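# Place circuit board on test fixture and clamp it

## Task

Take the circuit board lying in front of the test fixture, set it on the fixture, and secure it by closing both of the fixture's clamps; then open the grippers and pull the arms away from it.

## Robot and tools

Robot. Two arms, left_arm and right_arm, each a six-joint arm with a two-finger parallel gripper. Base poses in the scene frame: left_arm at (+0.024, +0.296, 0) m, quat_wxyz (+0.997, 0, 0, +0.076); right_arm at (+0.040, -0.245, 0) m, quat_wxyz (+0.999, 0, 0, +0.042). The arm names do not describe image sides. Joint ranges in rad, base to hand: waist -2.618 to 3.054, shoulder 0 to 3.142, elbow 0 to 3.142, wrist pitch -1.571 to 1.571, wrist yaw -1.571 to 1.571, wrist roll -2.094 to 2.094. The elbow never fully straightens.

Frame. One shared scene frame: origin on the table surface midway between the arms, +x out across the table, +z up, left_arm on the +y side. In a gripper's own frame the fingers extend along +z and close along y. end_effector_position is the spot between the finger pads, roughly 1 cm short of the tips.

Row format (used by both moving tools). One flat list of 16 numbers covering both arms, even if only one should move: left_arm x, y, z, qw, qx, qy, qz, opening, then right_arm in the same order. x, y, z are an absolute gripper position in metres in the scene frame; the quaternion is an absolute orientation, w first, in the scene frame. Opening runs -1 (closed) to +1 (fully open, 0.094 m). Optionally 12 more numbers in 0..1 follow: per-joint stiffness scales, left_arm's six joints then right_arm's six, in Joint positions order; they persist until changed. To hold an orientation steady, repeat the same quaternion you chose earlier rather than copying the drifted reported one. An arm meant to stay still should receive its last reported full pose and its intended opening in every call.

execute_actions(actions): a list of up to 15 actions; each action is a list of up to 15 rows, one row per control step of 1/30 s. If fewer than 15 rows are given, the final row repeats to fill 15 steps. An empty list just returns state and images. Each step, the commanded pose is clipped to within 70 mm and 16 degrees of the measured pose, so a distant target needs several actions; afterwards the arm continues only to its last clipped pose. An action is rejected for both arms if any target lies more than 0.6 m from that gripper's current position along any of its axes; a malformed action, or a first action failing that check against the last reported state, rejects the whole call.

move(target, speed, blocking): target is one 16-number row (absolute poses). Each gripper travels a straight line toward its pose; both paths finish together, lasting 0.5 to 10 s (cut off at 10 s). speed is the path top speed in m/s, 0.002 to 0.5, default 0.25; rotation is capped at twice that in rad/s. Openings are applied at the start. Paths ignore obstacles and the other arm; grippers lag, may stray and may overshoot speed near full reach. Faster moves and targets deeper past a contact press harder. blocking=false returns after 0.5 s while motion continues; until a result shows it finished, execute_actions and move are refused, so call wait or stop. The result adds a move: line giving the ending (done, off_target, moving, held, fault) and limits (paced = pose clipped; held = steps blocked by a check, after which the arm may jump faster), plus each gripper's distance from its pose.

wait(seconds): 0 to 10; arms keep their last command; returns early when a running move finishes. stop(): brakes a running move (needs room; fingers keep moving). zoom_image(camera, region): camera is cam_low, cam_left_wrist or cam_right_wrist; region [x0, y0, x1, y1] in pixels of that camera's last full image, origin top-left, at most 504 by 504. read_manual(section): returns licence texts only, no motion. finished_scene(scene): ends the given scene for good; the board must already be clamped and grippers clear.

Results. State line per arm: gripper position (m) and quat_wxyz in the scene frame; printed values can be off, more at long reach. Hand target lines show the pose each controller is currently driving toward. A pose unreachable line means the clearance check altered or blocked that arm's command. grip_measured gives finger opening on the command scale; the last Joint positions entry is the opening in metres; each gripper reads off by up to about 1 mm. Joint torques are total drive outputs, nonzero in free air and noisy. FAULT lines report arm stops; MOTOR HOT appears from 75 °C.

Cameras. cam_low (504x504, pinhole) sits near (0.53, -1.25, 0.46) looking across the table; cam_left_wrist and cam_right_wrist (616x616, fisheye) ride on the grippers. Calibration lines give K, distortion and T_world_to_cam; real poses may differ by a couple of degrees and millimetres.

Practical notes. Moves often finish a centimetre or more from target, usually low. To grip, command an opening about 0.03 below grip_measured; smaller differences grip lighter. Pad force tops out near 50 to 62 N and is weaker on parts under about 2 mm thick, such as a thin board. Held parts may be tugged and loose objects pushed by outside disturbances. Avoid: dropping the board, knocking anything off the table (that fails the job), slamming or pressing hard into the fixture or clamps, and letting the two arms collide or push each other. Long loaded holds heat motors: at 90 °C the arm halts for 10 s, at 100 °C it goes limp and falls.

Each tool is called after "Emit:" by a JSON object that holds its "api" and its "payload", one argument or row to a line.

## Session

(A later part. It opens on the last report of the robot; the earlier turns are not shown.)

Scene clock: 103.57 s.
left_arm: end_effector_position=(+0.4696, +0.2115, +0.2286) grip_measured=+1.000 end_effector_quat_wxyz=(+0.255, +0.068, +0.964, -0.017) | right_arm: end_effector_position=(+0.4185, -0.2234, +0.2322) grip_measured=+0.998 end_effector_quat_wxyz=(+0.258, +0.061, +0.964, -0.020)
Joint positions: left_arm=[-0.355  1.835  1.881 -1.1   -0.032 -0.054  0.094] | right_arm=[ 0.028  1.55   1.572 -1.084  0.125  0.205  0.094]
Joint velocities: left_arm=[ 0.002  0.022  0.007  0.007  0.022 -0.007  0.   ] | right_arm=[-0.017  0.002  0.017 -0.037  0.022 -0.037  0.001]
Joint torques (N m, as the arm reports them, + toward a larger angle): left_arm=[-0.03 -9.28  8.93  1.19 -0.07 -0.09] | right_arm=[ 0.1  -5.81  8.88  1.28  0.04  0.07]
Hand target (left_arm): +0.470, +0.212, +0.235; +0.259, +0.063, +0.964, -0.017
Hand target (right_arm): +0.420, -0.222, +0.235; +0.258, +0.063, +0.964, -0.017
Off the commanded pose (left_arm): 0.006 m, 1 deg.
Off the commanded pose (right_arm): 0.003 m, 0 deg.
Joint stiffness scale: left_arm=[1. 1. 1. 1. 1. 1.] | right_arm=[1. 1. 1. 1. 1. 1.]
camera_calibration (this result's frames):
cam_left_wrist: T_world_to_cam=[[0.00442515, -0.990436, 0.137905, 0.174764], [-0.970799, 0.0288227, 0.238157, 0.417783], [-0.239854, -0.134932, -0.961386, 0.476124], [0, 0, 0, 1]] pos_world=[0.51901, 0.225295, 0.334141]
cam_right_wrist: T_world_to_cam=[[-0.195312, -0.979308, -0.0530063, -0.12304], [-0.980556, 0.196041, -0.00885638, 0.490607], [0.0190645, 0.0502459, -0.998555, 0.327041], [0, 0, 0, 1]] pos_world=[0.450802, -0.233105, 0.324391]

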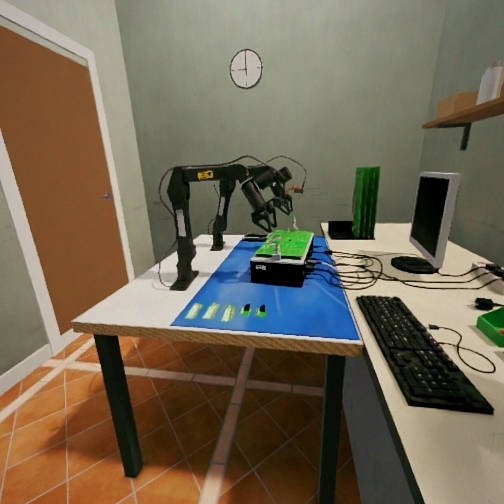

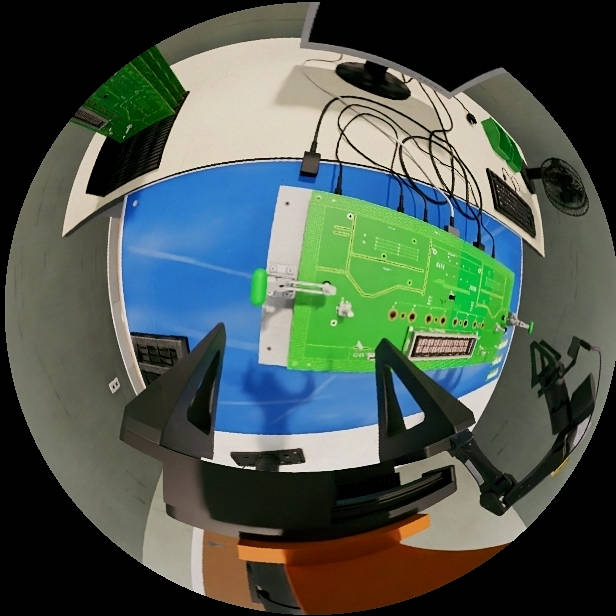

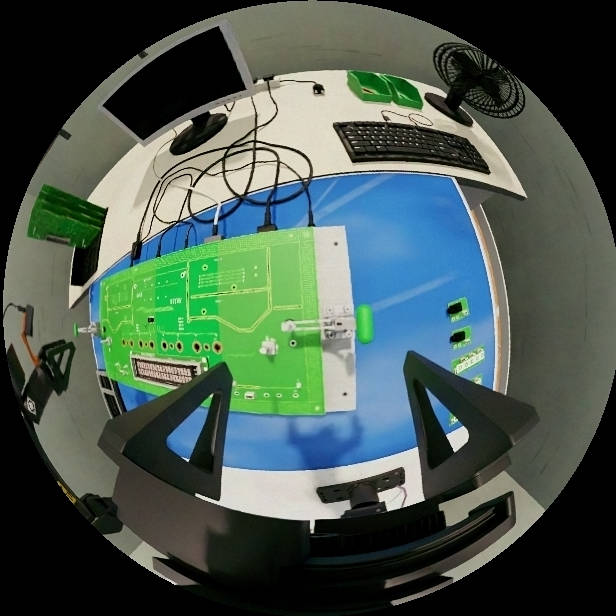

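Emit:
{"api": "execute_actions", "payload": {
  "actions": [
    [[0.49,0.214,0.215,0.2518,0.0855,0.9617,0.0673,0.87,0.435,-0.231,0.215,0.2628,0.0405,0.9587,-0.1009,0.87]],
    [[0.499,0.2165,0.185,0.2518,0.0855,0.9617,0.0673,0.87,0.444,-0.2335,0.185,0.2628,0.0405,0.9587,-0.1009,0.87]],
    [[0.502,0.2165,0.165,0.2518,0.0855,0.9617,0.0673,0.87,0.446,-0.2335,0.165,0.2628,0.0405,0.9587,-0.1009,0.87]]
  ]
}}

Scene clock: 105.57 s.
left_arm: end_effector_position=(+0.4987, +0.2112, +0.1634) grip_measured=+0.872 end_effector_quat_wxyz=(+0.245, +0.087, +0.964, +0.062) | right_arm: end_effector_position=(+0.4432, -0.2292, +0.1658) grip_measured=+0.873 end_effector_quat_wxyz=(+0.260, +0.039, +0.960, -0.095)
Joint positions: left_arm=[-0.403  1.948  1.777 -0.924 -0.195 -0.023  0.088] | right_arm=[ 0.074  1.626  1.372 -0.825  0.281  0.168  0.088]
Joint velocities: left_arm=[ 0.017 -0.012 -0.007  0.037  0.051  0.051 -0.001] | right_arm=[-0.027 -0.017  0.027  0.037 -0.081  0.051  0.001]
Joint torques (N m, as the arm reports them, + toward a larger angle): left_arm=[  0.76 -11.21   6.74   1.39  -0.22   0.14] | right_arm=[-0.65 -7.36  7.27  1.4   0.27 -0.02]
Hand target (left_arm): +0.502, +0.217, +0.165; +0.251, +0.085, +0.962, +0.067
Hand target (right_arm): +0.446, -0.234, +0.165; +0.263, +0.041, +0.959, -0.101
Off the commanded pose (left_arm): 0.006 m, 1 deg.
Off the commanded pose (right_arm): 0.005 m, 1 deg.
Joint stiffness scale: left_arm=[1. 1. 1. 1. 1. 1.] | right_arm=[1. 1. 1. 1. 1. 1.]
camera_calibration (this result's frames):
cam_left_wrist: T_world_to_cam=[[0.00722695, -0.999656, -0.0252257, 0.210574], [-0.96885, -0.0132446, 0.247295, 0.468013], [-0.247544, 0.0226528, -0.968612, 0.392099], [0, 0, 0, 1]] pos_world=[0.548974, 0.207818, 0.269366]
cam_right_wrist: T_world_to_cam=[[-0.192082, -0.976219, 0.1005, -0.153654], [-0.981261, 0.189462, -0.035088, 0.518549], [0.0152126, -0.105357, -0.994318, 0.225892], [0, 0, 0, 1]] pos_world=[0.475882, -0.224446, 0.258245]

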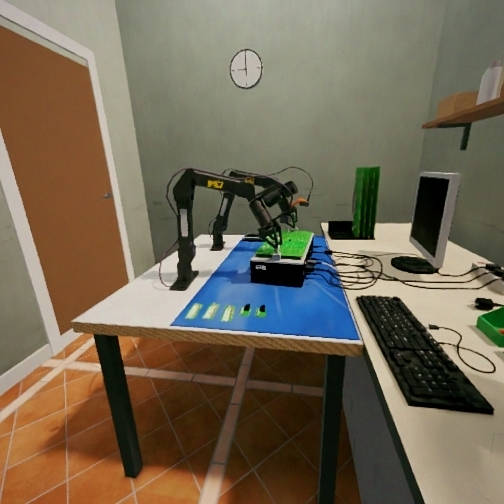

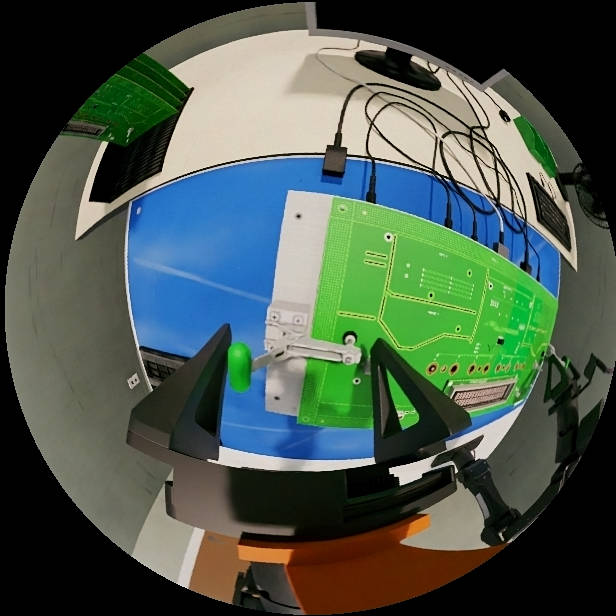

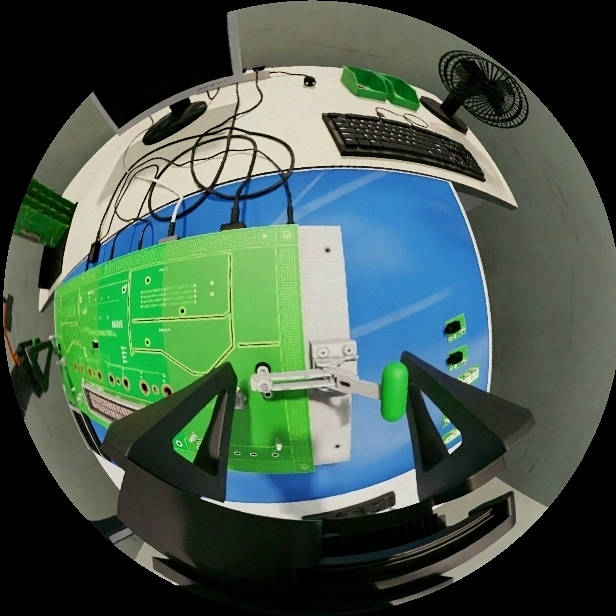

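Emit:
{"api": "execute_actions", "payload": {
  "actions": [
    [[0.502,0.2165,0.163,0.2518,0.0855,0.9617,0.0673,0.74,0.446,-0.2335,0.163,0.2628,0.0405,0.9587,-0.1009,0.74]],
    [[0.502,0.2165,0.152,0.2518,0.0855,0.9617,0.0673,0.74,0.446,-0.2335,0.151,0.2628,0.0405,0.9587,-0.1009,0.74]]
  ]
}}

Emit:
{"api": "zoom_image", "payload": {
  "camera": "cam_low",
  "region": [250, 200, 320, 270]
}}

Scene clock: 106.63 s.
left_arm: end_effector_position=(+0.4997, +0.2109, +0.1518) grip_measured=+0.742 end_effector_quat_wxyz=(+0.247, +0.087, +0.963, +0.061) | right_arm: end_effector_position=(+0.4436, -0.2292, +0.1532) grip_measured=+0.743 end_effector_quat_wxyz=(+0.262, +0.039, +0.960, -0.094)
Joint positions: left_arm=[-0.403  1.946  1.725 -0.87  -0.195 -0.023  0.082] | right_arm=[ 0.074  1.626  1.319 -0.768  0.281  0.168  0.082]
Joint velocities: left_arm=[ 0.007 -0.027  0.002  0.007 -0.037 -0.051 -0.   ] | right_arm=[-0.002 -0.012  0.002 -0.022 -0.007  0.037  0.   ]
Joint torques (N m, as the arm reports them, + toward a larger angle): left_arm=[  0.77 -11.21   6.64   1.38  -0.22   0.14] | right_arm=[-0.7  -7.09  7.21  1.36  0.27 -0.06]
Hand target (left_arm): +0.502, +0.216, +0.152; +0.252, +0.085, +0.962, +0.067
Hand target (right_arm): +0.446, -0.233, +0.151; +0.262, +0.041, +0.959, -0.101
Off the commanded pose (left_arm): 0.006 m, 1 deg.
Off the commanded pose (right_arm): 0.005 m, 1 deg.
Joint stiffness scale: left_arm=[1. 1. 1. 1. 1. 1.] | right_arm=[1. 1. 1. 1. 1. 1.]
camera_calibration (this result's frames):
cam_left_wrist: T_world_to_cam=[[0.00734511, -0.999686, -0.0239617, 0.209765], [-0.970027, -0.0129434, 0.242654, 0.473113], [-0.242888, 0.0214612, -0.969817, 0.379213], [0, 0, 0, 1]] pos_world=[0.549497, 0.207685, 0.257991]
cam_right_wrist: T_world_to_cam=[[-0.192533, -0.976291, 0.0989248, -0.151805], [-0.981093, 0.189489, -0.0393861, 0.519115], [0.0197071, -0.104637, -0.994315, 0.211488], [0, 0, 0, 1]] pos_world=[0.475904, -0.224442, 0.245749]

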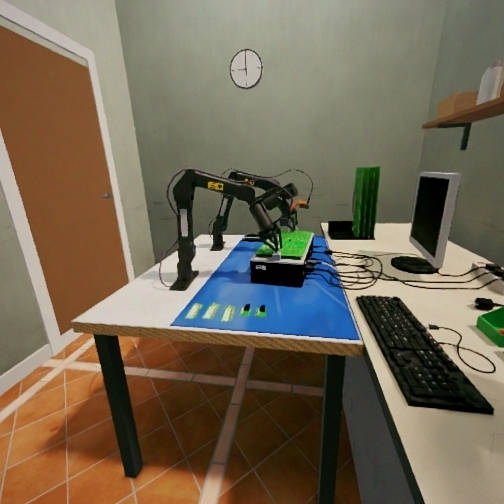

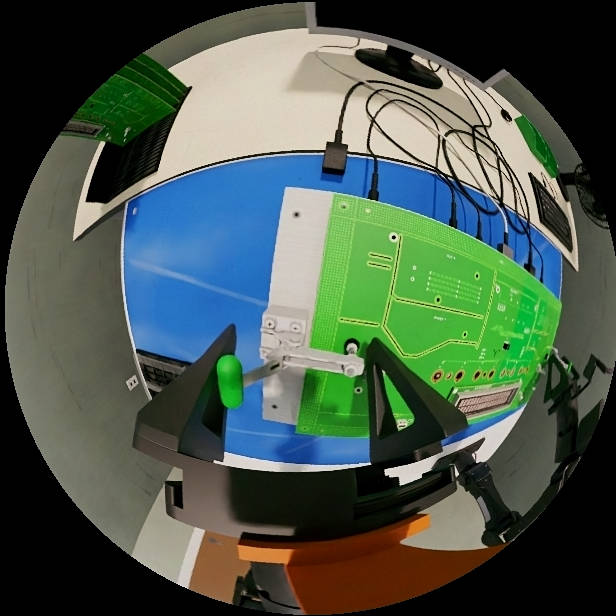

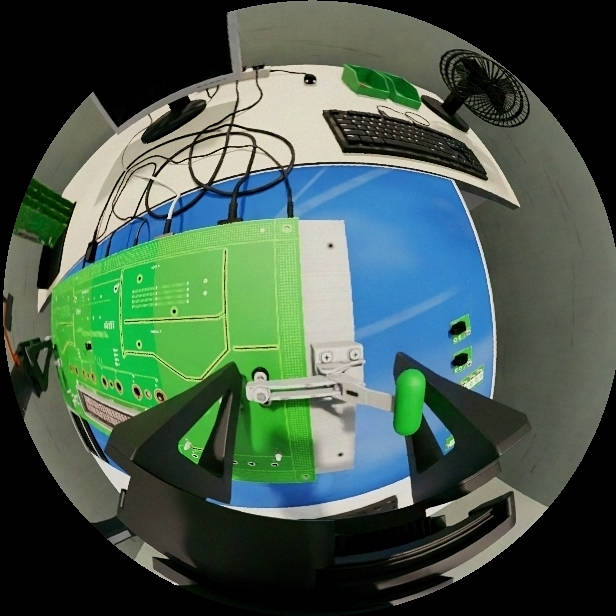

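Region (250, 200, 320, 270) of cam_low's 504x504 image, scaled by 7.200, with more detail than that image has.

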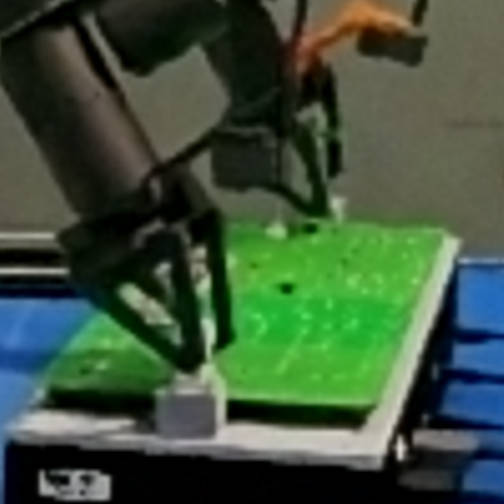

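Emit:
{"api": "execute_actions", "payload": {
  "actions": [
    [[0.502,0.213,0.152,0.2518,0.0855,0.9617,0.0673,0.62,0.448,-0.23,0.151,0.2628,0.0405,0.9587,-0.1009,0.62]],
    [[0.502,0.209,0.152,0.2518,0.0855,0.9617,0.0673,0.5,0.449,-0.226,0.151,0.2628,0.0405,0.9587,-0.1009,0.5]]
  ]
}}

Scene clock: 107.77 s.
left_arm: end_effector_position=(+0.5008, +0.2132, +0.1529) grip_measured=+0.513 end_effector_quat_wxyz=(+0.250, +0.085, +0.962, +0.072) | right_arm: end_effector_position=(+0.4441, -0.2320, +0.1527) grip_measured=+0.512 end_effector_quat_wxyz=(+0.262, +0.041, +0.958, -0.107)
Joint positions: left_arm=[-0.406  1.946  1.725 -0.866 -0.218 -0.023  0.071] | right_arm=[ 0.079  1.631  1.319 -0.767  0.309  0.17   0.071]
Joint velocities: left_arm=[-0.012 -0.002  0.007 -0.066  0.022 -0.037  0.   ] | right_arm=[ 0.022 -0.012 -0.022 -0.007 -0.007  0.022 -0.001]
Joint torques (N m, as the arm reports them, + toward a larger angle): left_arm=[ -0.48 -10.42   7.48   1.33  -0.08  -0.06] | right_arm=[ 0.85 -6.03  8.9   1.34  0.09  0.09]
Hand target (left_arm): +0.502, +0.209, +0.152; +0.252, +0.086, +0.962, +0.067
Hand target (right_arm): +0.449, -0.226, +0.151; +0.263, +0.040, +0.959, -0.101
Off the commanded pose (left_arm): 0.004 m, 1 deg.
Off the commanded pose (right_arm): 0.008 m, 1 deg.
Joint stiffness scale: left_arm=[1. 1. 1. 1. 1. 1.] | right_arm=[1. 1. 1. 1. 1. 1.]
camera_calibration (this result's frames):
cam_left_wrist: T_world_to_cam=[[0.0154914, -0.998951, -0.0431, 0.210749], [-0.971923, -0.025166, 0.233949, 0.478791], [-0.234788, 0.0382656, -0.971293, 0.373133], [0, 0, 0, 1]] pos_world=[0.549691, 0.208299, 0.259492]
cam_right_wrist: T_world_to_cam=[[-0.202299, -0.97168, 0.122118, -0.152598], [-0.979131, 0.198209, -0.0448857, 0.52213], [0.0194096, -0.12865, -0.9915, 0.204866], [0, 0, 0, 1]] pos_world=[0.476387, -0.225412, 0.245195]

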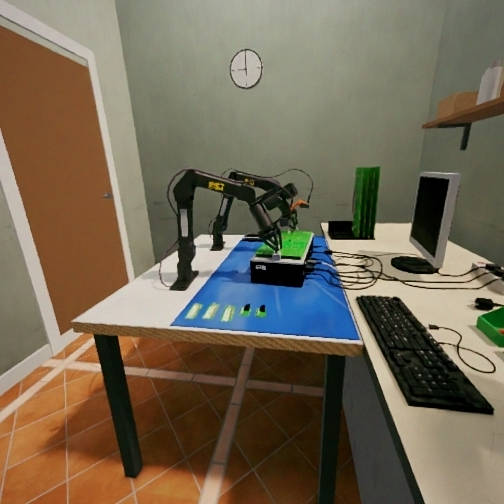

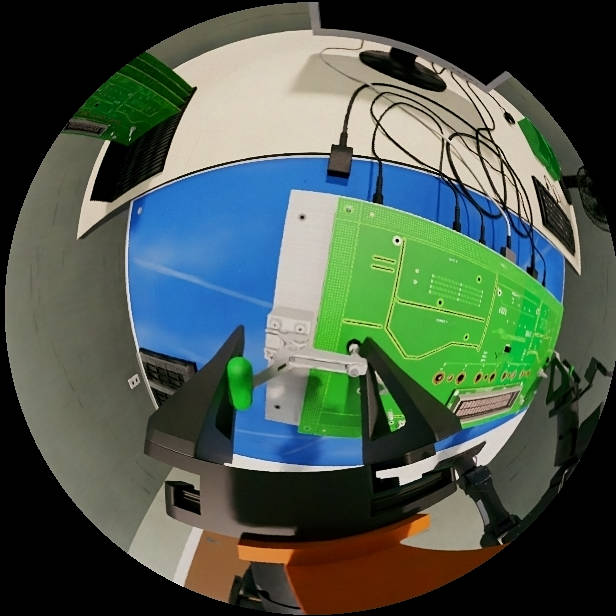

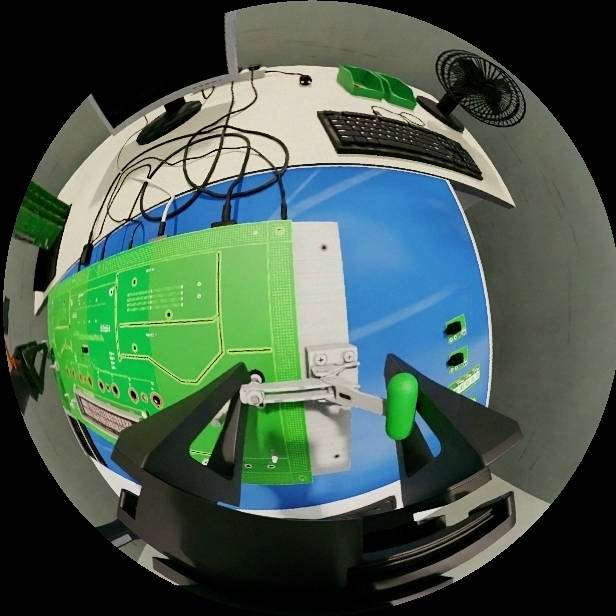

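Emit:
{"api": "execute_actions", "payload": {
  "actions": [
    [[0.501,0.198,0.152,0.2518,0.0855,0.9617,0.0673,0.4,0.45,-0.215,0.151,0.2628,0.0405,0.9587,-0.1009,0.4]],
    [[0.50,0.188,0.152,0.2518,0.0855,0.9617,0.0673,0.3,0.452,-0.205,0.151,0.2628,0.0405,0.9587,-0.1009,0.3]]
  ]
}}

Scene clock: 108.87 s.
left_arm: end_effector_position=(+0.5008, +0.2056, +0.1586) grip_measured=+0.306 end_effector_quat_wxyz=(+0.260, +0.077, +0.959, +0.084) | right_arm: end_effector_position=(+0.4473, -0.2253, +0.1590) grip_measured=+0.306 end_effector_quat_wxyz=(+0.270, +0.063, +0.953, -0.123)
Joint positions: left_arm=[-0.437  1.944  1.734 -0.868 -0.262 -0.058  0.061] | right_arm=[ 0.12   1.649  1.355 -0.79   0.372  0.243  0.061]
Joint velocities: left_arm=[-0.007 -0.007  0.002  0.051  0.022 -0.037 -0.002] | right_arm=[-0.002 -0.002 -0.012 -0.037 -0.022 -0.007  0.   ]
Joint torques (N m, as the arm reports them, + toward a larger angle): left_arm=[-2.25 -8.83  8.63  1.18  0.1  -0.21] | right_arm=[ 2.53 -5.31  8.78  1.33 -0.21 -0.06]
Hand target (left_arm): +0.499, +0.188, +0.152; +0.252, +0.085, +0.962, +0.068
Hand target (right_arm): +0.451, -0.205, +0.151; +0.263, +0.040, +0.959, -0.101
Off the commanded pose (left_arm): 0.019 m, 2 deg.
Off the commanded pose (right_arm): 0.022 m, 4 deg.
Joint stiffness scale: left_arm=[1. 1. 1. 1. 1. 1.] | right_arm=[1. 1. 1. 1. 1. 1.]
camera_calibration (this result's frames):
cam_left_wrist: T_world_to_cam=[[0.0357957, -0.997556, -0.060009, 0.195646], [-0.976386, -0.0477108, 0.210697, 0.487786], [-0.213045, 0.0510499, -0.975708, 0.366138], [0, 0, 0, 1]] pos_world=[0.547269, 0.199749, 0.266209]
cam_right_wrist: T_world_to_cam=[[-0.252129, -0.957994, 0.136668, -0.123107], [-0.967113, 0.244559, -0.0698876, 0.533183], [0.0335285, -0.149794, -0.988149, 0.200314], [0, 0, 0, 1]] pos_world=[0.477893, -0.218325, 0.252028]

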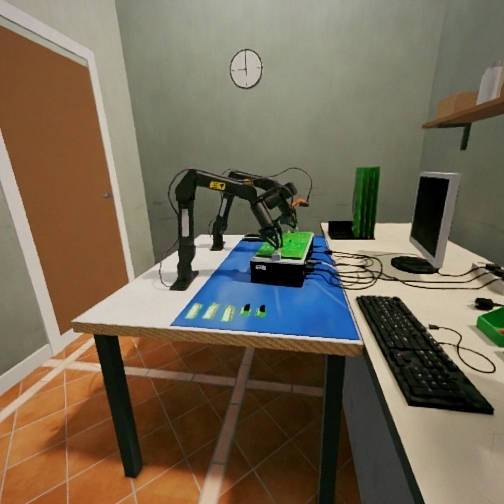

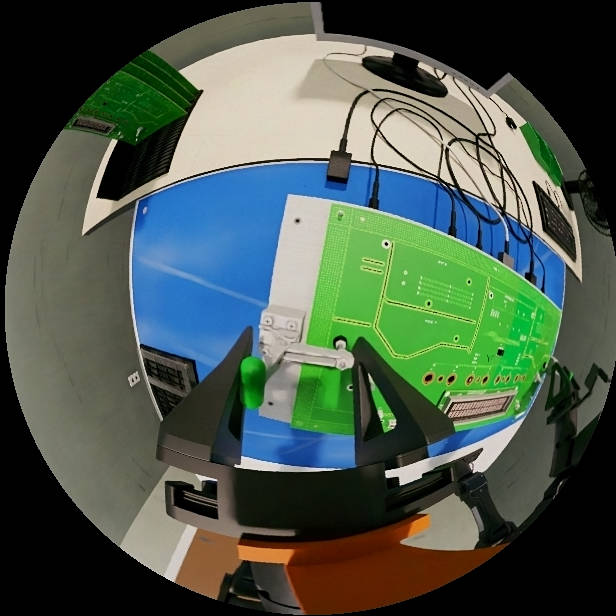

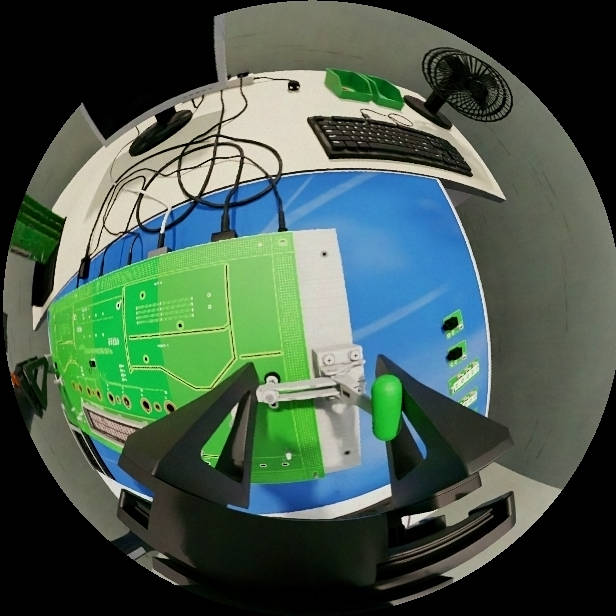

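Emit:
{"api": "execute_actions", "payload": {
  "actions": [
    [[0.50,0.185,0.138,0.2518,0.0855,0.9617,0.0673,0.3,0.452,-0.202,0.137,0.2628,0.0405,0.9587,-0.1009,0.3]],
    [[0.50,0.182,0.138,0.2518,0.0855,0.9617,0.0673,0.2,0.452,-0.199,0.137,0.2628,0.0405,0.9587,-0.1009,0.2]]
  ]
}}

Scene clock: 109.93 s.
left_arm: end_effector_position=(+0.5027, +0.2029, +0.1589) grip_measured=+0.203 end_effector_quat_wxyz=(+0.268, +0.067, +0.957, +0.091) | right_arm: end_effector_position=(+0.4500, -0.2215, +0.1585) grip_measured=+0.203 end_effector_quat_wxyz=(+0.282, +0.068, +0.948, -0.132)
Joint positions: left_arm=[-0.452  1.946  1.729 -0.851 -0.291 -0.084  0.057] | right_arm=[ 0.143  1.654  1.344 -0.764  0.41   0.265  0.057]
Joint velocities: left_arm=[-0.007  0.017  0.002  0.037 -0.022 -0.022  0.   ] | right_arm=[-0.007 -0.012 -0.002 -0.125  0.022  0.022  0.   ]
Joint torques (N m, as the arm reports them, + toward a larger angle): left_arm=[-2.21 -8.52  5.7   1.47  0.31 -0.05] | right_arm=[ 2.04 -4.99  5.96  1.54 -0.57 -0.09]
Hand target (left_arm): +0.498, +0.183, +0.139; +0.251, +0.085, +0.962, +0.068
Hand target (right_arm): +0.450, -0.200, +0.138; +0.263, +0.041, +0.959, -0.102
Off the commanded pose (left_arm): 0.030 m, 4 deg.
Off the commanded pose (right_arm): 0.031 m, 5 deg.
Joint stiffness scale: left_arm=[1. 1. 1. 1. 1. 1.] | right_arm=[1. 1. 1. 1. 1. 1.]
camera_calibration (this result's frames):
cam_left_wrist: T_world_to_cam=[[0.058888, -0.996016, -0.0669629, 0.182076], [-0.979017, -0.0707313, 0.191108, 0.498571], [-0.195083, 0.0543039, -0.979282, 0.357803], [0, 0, 0, 1]] pos_world=[0.547188, 0.197185, 0.267302]
cam_right_wrist: T_world_to_cam=[[-0.268075, -0.95197, 0.147952, -0.112027], [-0.961812, 0.25565, -0.0977792, 0.539385], [0.055259, -0.168514, -0.984149, 0.185764], [0, 0, 0, 1]] pos_world=[0.47849, -0.213236, 0.252135]

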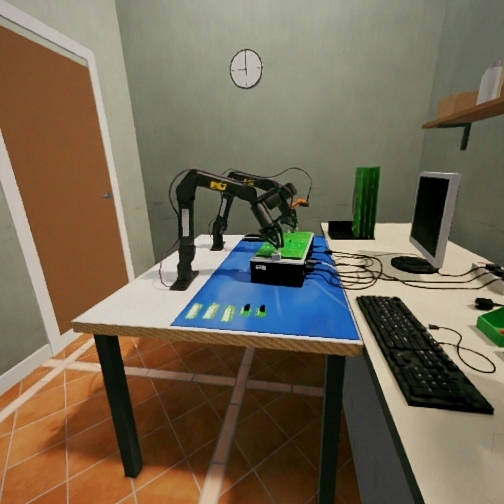

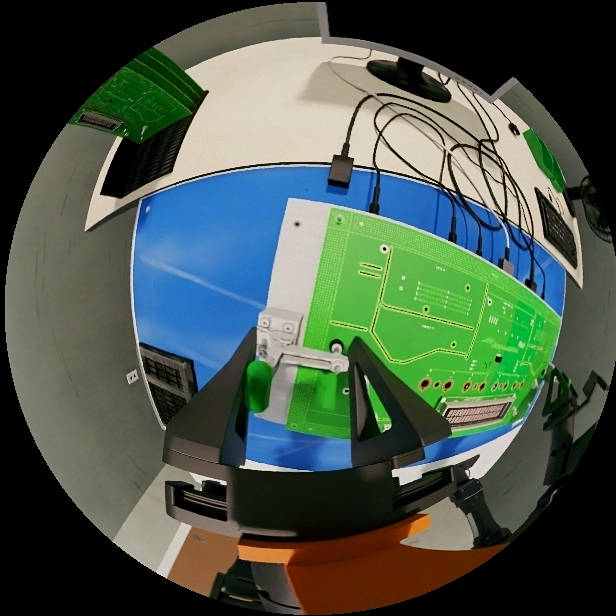

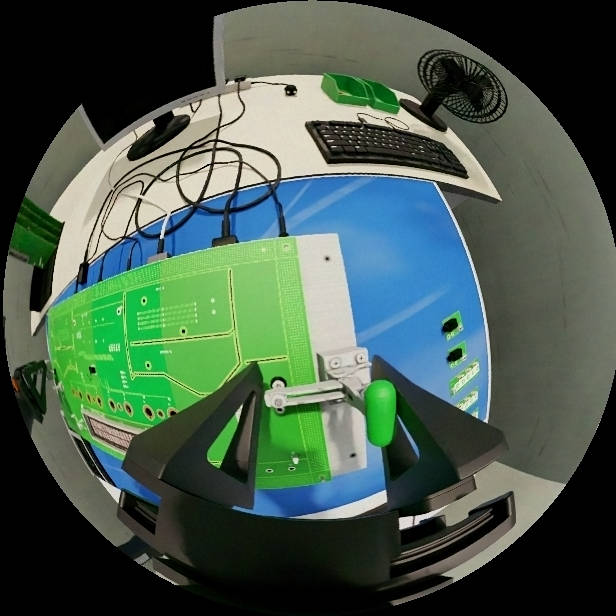

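Emit:
{"api": "execute_actions", "payload": {
  "actions": [
    [[0.50,0.185,0.15,0.2518,0.0855,0.9617,0.0673,0.12,0.452,-0.203,0.15,0.2628,0.0405,0.9587,-0.1009,0.12]]
  ]
}}

Scene clock: 110.47 s.
left_arm: end_effector_position=(+0.5031, +0.2027, +0.1594) grip_measured=+0.130 end_effector_quat_wxyz=(+0.269, +0.053, +0.958, +0.082) | right_arm: end_effector_position=(+0.4497, -0.2223, +0.1593) grip_measured=+0.129 end_effector_quat_wxyz=(+0.280, +0.072, +0.949, -0.129)
Joint positions: left_arm=[-0.447  1.946  1.733 -0.853 -0.279 -0.113  0.053] | right_arm=[ 0.138  1.654  1.35  -0.773  0.401  0.272  0.053]
Joint velocities: left_arm=[ 0.002 -0.002 -0.002 -0.037  0.066 -0.007 -0.   ] | right_arm=[ 0.012  0.007  0.017  0.007 -0.037  0.037 -0.   ]
Joint torques (N m, as the arm reports them, + toward a larger angle): left_arm=[-1.99 -8.83  8.44  1.12  0.24  0.4 ] | right_arm=[ 1.5  -5.63  9.    1.19 -0.52 -0.25]
Hand target (left_arm): +0.499, +0.185, +0.150; +0.252, +0.085, +0.962, +0.068
Hand target (right_arm): +0.451, -0.203, +0.150; +0.264, +0.041, +0.958, -0.102
Off the commanded pose (left_arm): 0.020 m, 5 deg.
Off the commanded pose (right_arm): 0.022 m, 5 deg.
Joint stiffness scale: left_arm=[1. 1. 1. 1. 1. 1.] | right_arm=[1. 1. 1. 1. 1. 1.]
camera_calibration (this result's frames):
cam_left_wrist: T_world_to_cam=[[0.0814244, -0.995853, -0.0405717, 0.166259], [-0.977704, -0.0877134, 0.19079, 0.50169], [-0.193558, 0.0241321, -0.980792, 0.36401], [0, 0, 0, 1]] pos_world=[0.547424, 0.200791, 0.268046]
cam_right_wrist: T_world_to_cam=[[-0.274134, -0.951646, 0.138637, -0.108738], [-0.960293, 0.263106, -0.0928025, 0.539524], [0.0518388, -0.158573, -0.985985, 0.190466], [0, 0, 0, 1]] pos_world=[0.478419, -0.215229, 0.252941]

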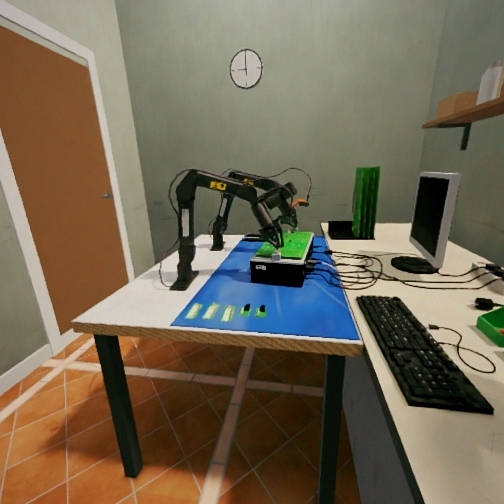

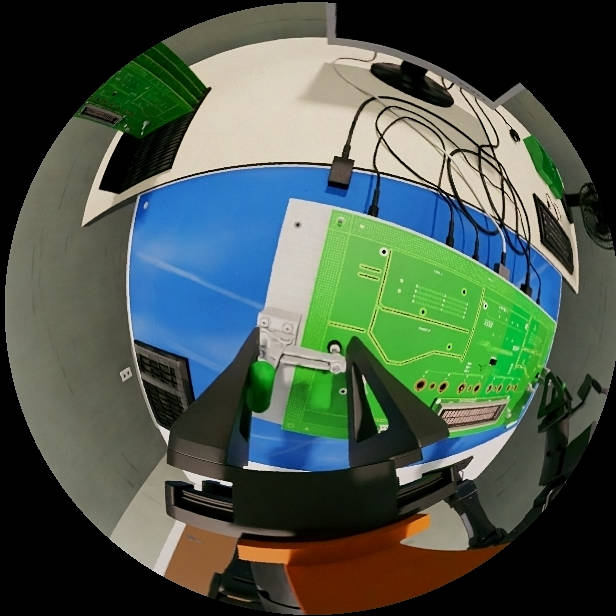

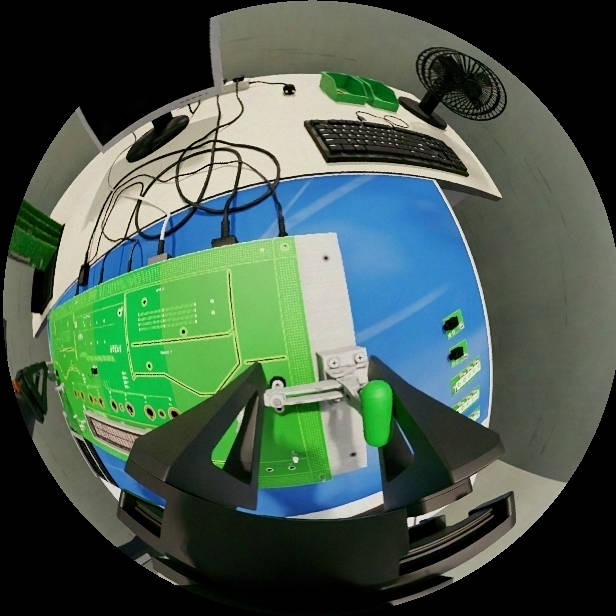

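Likely stop; release to test.

Emit:
{"api": "execute_actions", "payload": {
  "actions": [
    [[0.503,0.203,0.16,0.2518,0.0855,0.9617,0.0673,0.13,0.45,-0.222,0.16,0.2628,0.0405,0.9587,-0.1009,0.13]],
    [[0.503,0.208,0.165,0.2518,0.0855,0.9617,0.0673,0.45,0.45,-0.227,0.165,0.2628,0.0405,0.9587,-0.1009,0.45]]
  ]
}}

Scene clock: 111.53 s.
left_arm: end_effector_position=(+0.5002, +0.2059, +0.1603) grip_measured=+0.448 end_effector_quat_wxyz=(+0.251, +0.083, +0.962, +0.067) | right_arm: end_effector_position=(+0.4471, -0.2253, +0.1568) grip_measured=+0.447 end_effector_quat_wxyz=(+0.257, +0.041, +0.960, -0.102)
Joint positions: left_arm=[-0.42   1.95   1.76  -0.897 -0.216 -0.042  0.068] | right_arm=[ 0.091  1.654  1.368 -0.807  0.302  0.186  0.068]
Joint velocities: left_arm=[ 0.017  0.022 -0.012 -0.037 -0.007 -0.022 -0.001] | right_arm=[-0.012 -0.002 -0.022 -0.022  0.022 -0.022 -0.   ]
Joint torques (N m, as the arm reports them, + toward a larger angle): left_arm=[  0.56 -10.2    9.43   1.13  -0.12   0.16] | right_arm=[-0.57 -8.23  9.55  1.2   0.17 -0.03]
Hand target (left_arm): +0.503, +0.208, +0.165; +0.252, +0.085, +0.962, +0.067
Hand target (right_arm): +0.450, -0.227, +0.165; +0.263, +0.041, +0.959, -0.101
Off the commanded pose (left_arm): 0.006 m, 0 deg.
Off the commanded pose (right_arm): 0.009 m, 1 deg.
Joint stiffness scale: left_arm=[1. 1. 1. 1. 1. 1.] | right_arm=[1. 1. 1. 1. 1. 1.]
camera_calibration (this result's frames):
cam_left_wrist: T_world_to_cam=[[0.0168443, -0.999355, -0.0317012, 0.201369], [-0.972175, -0.0237788, 0.233048, 0.47625], [-0.233651, 0.0268935, -0.971948, 0.382269], [0, 0, 0, 1]] pos_world=[0.548924, 0.202283, 0.26694]
cam_right_wrist: T_world_to_cam=[[-0.198846, -0.973467, 0.113233, -0.146497], [-0.980002, 0.196617, -0.030635, 0.521683], [0.00755861, -0.11706, -0.993096, 0.217892], [0, 0, 0, 1]] pos_world=[0.480473, -0.219675, 0.248957]

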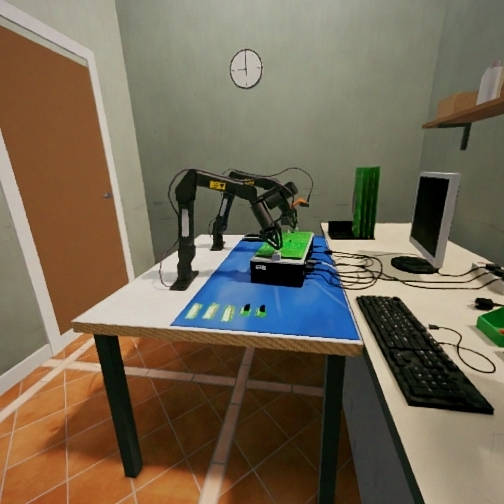

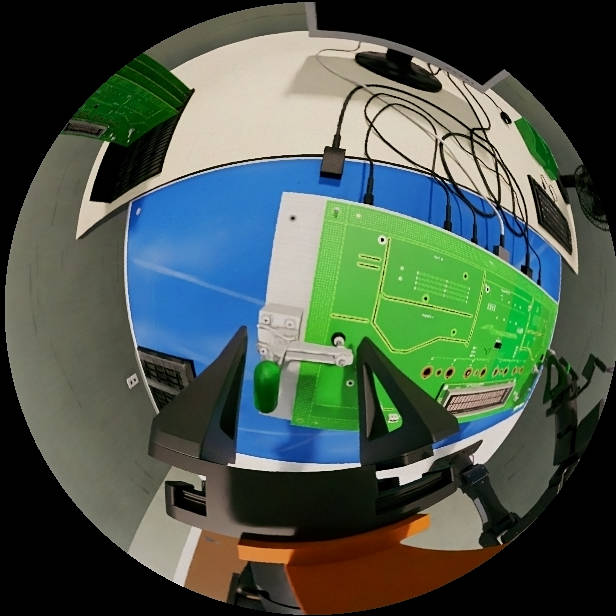

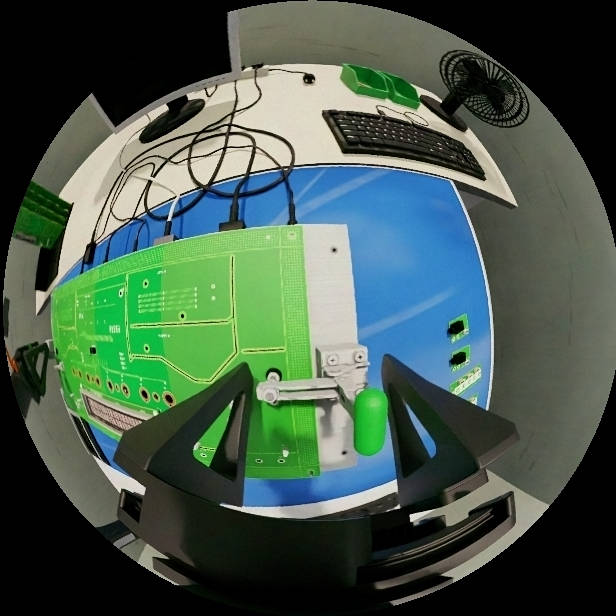

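Emit:
{"api": "execute_actions", "payload": {
  "actions": [
    [[0.495,0.208,0.19,0.2518,0.0855,0.9617,0.0673,0.45,0.442,-0.227,0.19,0.2628,0.0405,0.9587,-0.1009,0.45]],
    [[0.493,0.18,0.19,0.2518,0.0855,0.9617,0.0673,0.45,0.446,-0.199,0.19,0.2628,0.0405,0.9587,-0.1009,0.45]],
    [[0.49,0.155,0.19,0.2518,0.0855,0.9617,0.0673,0.45,0.449,-0.174,0.19,0.2628,0.0405,0.9587,-0.1009,0.45]]
  ]
}}

Scene clock: 113.13 s.
left_arm: end_effector_position=(+0.4952, +0.1940, +0.1807) grip_measured=+0.450 end_effector_quat_wxyz=(+0.245, +0.064, +0.960, +0.118) | right_arm: end_effector_position=(+0.4439, -0.2102, +0.1834) grip_measured=+0.449 end_effector_quat_wxyz=(+0.250, +0.058, +0.954, -0.156)
Joint positions: left_arm=[-0.496  1.999  1.909 -1.05  -0.355 -0.133  0.068] | right_arm=[ 0.192  1.708  1.528 -0.988  0.454  0.303  0.068]
Joint velocities: left_arm=[-0.007 -0.007 -0.012 -0.081 -0.051 -0.022  0.   ] | right_arm=[ 0.002  0.007 -0.002 -0.007 -0.095  0.037 -0.001]
Joint torques (N m, as the arm reports them, + toward a larger angle): left_arm=[ -4.41 -11.6    9.81   1.03   0.63  -0.17] | right_arm=[ 4.17 -8.35 10.37  1.23 -0.58  0.16]
Hand target (left_arm): +0.488, +0.156, +0.190; +0.252, +0.086, +0.962, +0.069
Hand target (right_arm): +0.448, -0.175, +0.191; +0.263, +0.039, +0.959, -0.102
Off the commanded pose (left_arm): 0.040 m, 6 deg.
Off the commanded pose (right_arm): 0.037 m, 7 deg.
Joint stiffness scale: left_arm=[1. 1. 1. 1. 1. 1.] | right_arm=[1. 1. 1. 1. 1. 1.]
camera_calibration (this result's frames):
cam_left_wrist: T_world_to_cam=[[0.0799991, -0.989404, -0.121159, 0.173175], [-0.967991, -0.10612, 0.227447, 0.481319], [-0.237894, 0.0990855, -0.966224, 0.388352], [0, 0, 0, 1]] pos_world=[0.544445, 0.183938, 0.286742]
cam_right_wrist: T_world_to_cam=[[-0.25682, -0.943853, 0.207811, -0.120792], [-0.966374, 0.253654, -0.0422089, 0.524448], [-0.0128732, -0.211664, -0.977258, 0.23239], [0, 0, 0, 1]] pos_world=[0.478783, -0.19785, 0.274343]

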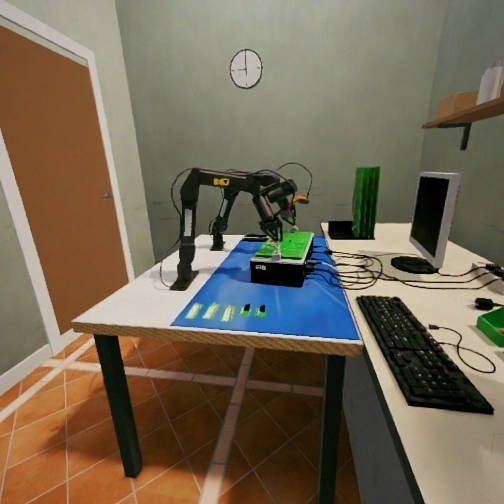

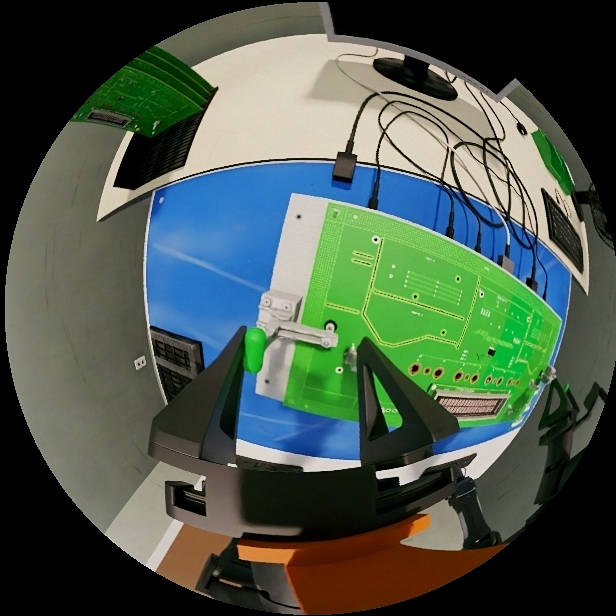

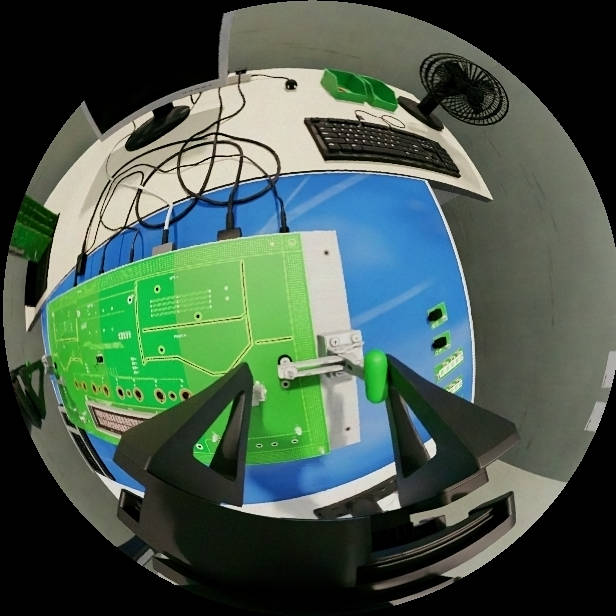

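At stop. Retract.

Emit:
{"api": "execute_actions", "payload": {
  "actions": [
    [[0.494,0.18,0.19,0.2518,0.0855,0.9617,0.0673,0.45,0.446,-0.198,0.19,0.2628,0.0405,0.9587,-0.1009,0.45],[0.494,0.185,0.19,0.2518,0.0855,0.9617,0.0673,0.45,0.446,-0.203,0.19,0.2628,0.0405,0.9587,-0.1009,0.45],[0.494,0.19,0.19,0.2518,0.0855,0.9617,0.0673,0.45,0.446,-0.208,0.19,0.2628,0.0405,0.9587,-0.1009,0.45],[0.494,0.2,0.19,0.2518,0.0855,0.9617,0.0673,0.45,0.446,-0.218,0.19,0.2628,0.0405,0.9587,-0.1009,0.45],[0.494,0.208,0.19,0.2518,0.0855,0.9617,0.0673,0.45,0.446,-0.226,0.19,0.2628,0.0405,0.9587,-0.1009,0.45]],
    [[0.475,0.208,0.24,0.2518,0.0855,0.9617,0.0673,0.45,0.43,-0.226,0.24,0.2628,0.0405,0.9587,-0.1009,0.45]]
  ]
}}

Emit:
{"api": "move", "payload": {
  "target": [0.27,0.28,0.25,0.38,0,0.925,0,0.45,0.27,-0.25,0.25,0.38,0,0.925,0,0.45]
}}

Scene clock: 114.33 s.
left_arm: end_effector_position=(+0.4795, +0.2105, +0.2375) grip_measured=+0.450 end_effector_quat_wxyz=(+0.257, +0.079, +0.961, +0.067) | right_arm: end_effector_position=(+0.4335, -0.2284, +0.2376) grip_measured=+0.449 end_effector_quat_wxyz=(+0.266, +0.047, +0.958, -0.101)
Joint positions: left_arm=[-0.425  1.914  2.018 -1.181 -0.223 -0.052  0.068] | right_arm=[ 0.091  1.619  1.646 -1.101  0.306  0.195  0.068]
Joint velocities: left_arm=[-0.007 -0.022 -0.002 -0.022  0.066  0.037 -0.001] | right_arm=[-0.017  0.012 -0.007 -0.081  0.066 -0.037  0.   ]
Joint torques (N m, as the arm reports them, + toward a larger angle): left_arm=[-0.61 -9.99  8.23  1.13 -0.14  0.06] | right_arm=[ 0.78 -7.44  8.35  1.24  0.2  -0.03]
Hand target (left_arm): +0.476, +0.208, +0.240; +0.252, +0.085, +0.962, +0.067
Hand target (right_arm): +0.431, -0.226, +0.240; +0.263, +0.041, +0.959, -0.101
Off the commanded pose (left_arm): 0.006 m, 1 deg.
Off the commanded pose (right_arm): 0.005 m, 1 deg.
Joint stiffness scale: left_arm=[1. 1. 1. 1. 1. 1.] | right_arm=[1. 1. 1. 1. 1. 1.]
camera_calibration (this result's frames):
cam_left_wrist: T_world_to_cam=[[0.0235479, -0.99926, -0.0303976, 0.205229], [-0.974747, -0.029703, 0.221327, 0.443532], [-0.222066, 0.0244182, -0.974726, 0.447985], [0, 0, 0, 1]] pos_world=[0.526981, 0.207313, 0.344736]
cam_right_wrist: T_world_to_cam=[[-0.210014, -0.971982, 0.105575, -0.154314], [-0.977326, 0.205724, -0.0501211, 0.516987], [0.0269974, -0.113707, -0.993147, 0.290211], [0, 0, 0, 1]] pos_world=[0.465021, -0.223348, 0.330426]

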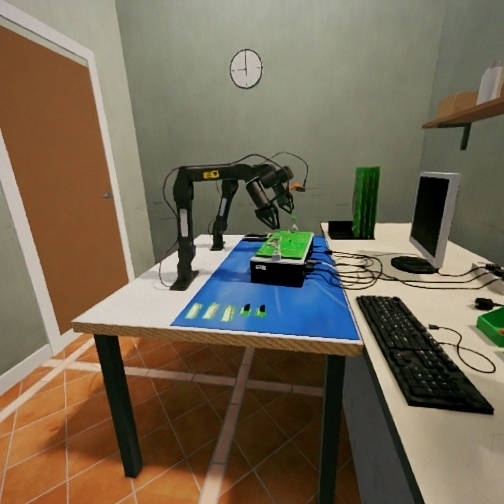

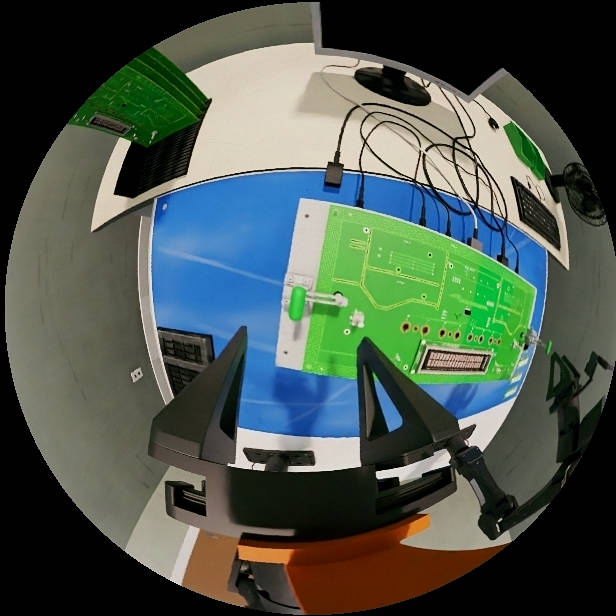

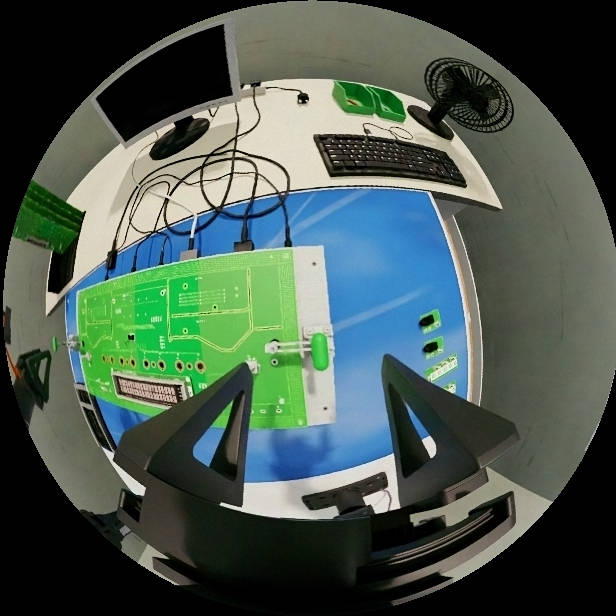

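Scene clock: 115.87 s.
left_arm: end_effector_position=(+0.2747, +0.2787, +0.2573) grip_measured=+0.450 end_effector_quat_wxyz=(+0.390, +0.004, +0.921, -0.001) | right_arm: end_effector_position=(+0.2741, -0.2492, +0.2530) grip_measured=+0.449 end_effector_quat_wxyz=(+0.382, +0.005, +0.924, -0.000)
Joint positions: left_arm=[-0.294  0.86   1.079 -0.994 -0.097 -0.093  0.068] | right_arm=[-0.129  0.806  1.062 -1.043 -0.028 -0.023  0.068]
Joint velocities: left_arm=[ 0.002 -0.017  0.002  0.022 -0.051  0.095  0.   ] | right_arm=[ 0.002  0.002  0.007  0.081  0.037 -0.051  0.   ]
Joint torques (N m, as the arm reports them, + toward a larger angle): left_arm=[ 0.68 -0.6   5.87  1.58  0.02  0.01] | right_arm=[-0.73 -0.82  6.25  1.62 -0.13 -0.01]
Hand target (left_arm): +0.271, +0.280, +0.251; +0.381, +0.002, +0.925, -0.001
Hand target (right_arm): +0.270, -0.249, +0.251; +0.380, +0.002, +0.925, +0.001
Off the commanded pose (left_arm): 0.009 m, 1 deg.
Off the commanded pose (right_arm): 0.005 m, 1 deg.
Joint stiffness scale: left_arm=[1. 1. 1. 1. 1. 1.] | right_arm=[1. 1. 1. 1. 1. 1.]
move: done
camera_calibration (this result's frames):
cam_left_wrist: T_world_to_cam=[[0.0901127, -0.980971, 0.171975, 0.20331], [-0.994276, -0.0985653, -0.0412439, 0.333678], [0.0574099, -0.167274, -0.984237, 0.399265], [0, 0, 0, 1]] pos_world=[0.290526, 0.299118, 0.37177]
cam_right_wrist: T_world_to_cam=[[-0.0599259, -0.995018, -0.0796747, -0.209682], [-0.961094, 0.0790752, -0.264662, 0.384565], [0.269644, 0.0607147, -0.961044, 0.276295], [0, 0, 0, 1]] pos_world=[0.282536, -0.255823, 0.350605]

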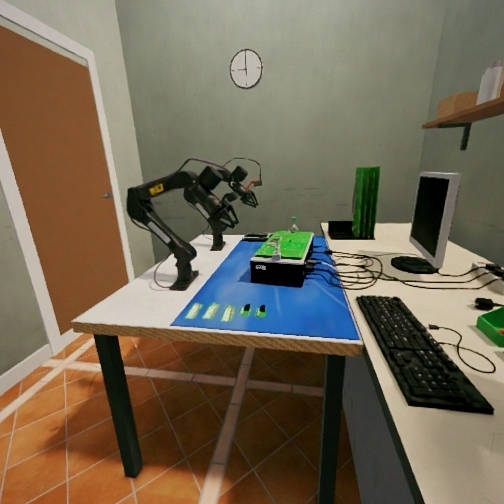

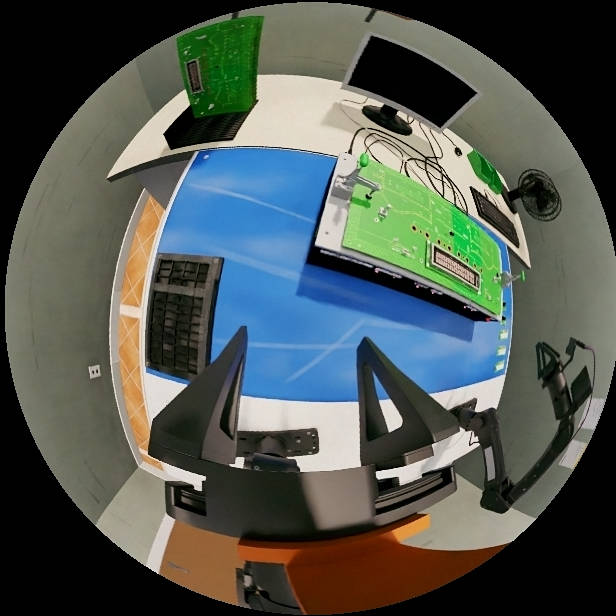

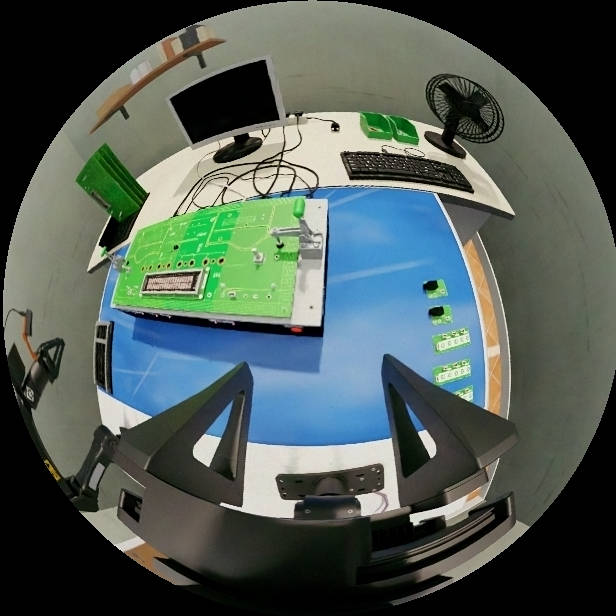

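Emit:
{"api": "finished_scene", "payload": {
  "scene": 1
}}

The scene is finished: the task was done.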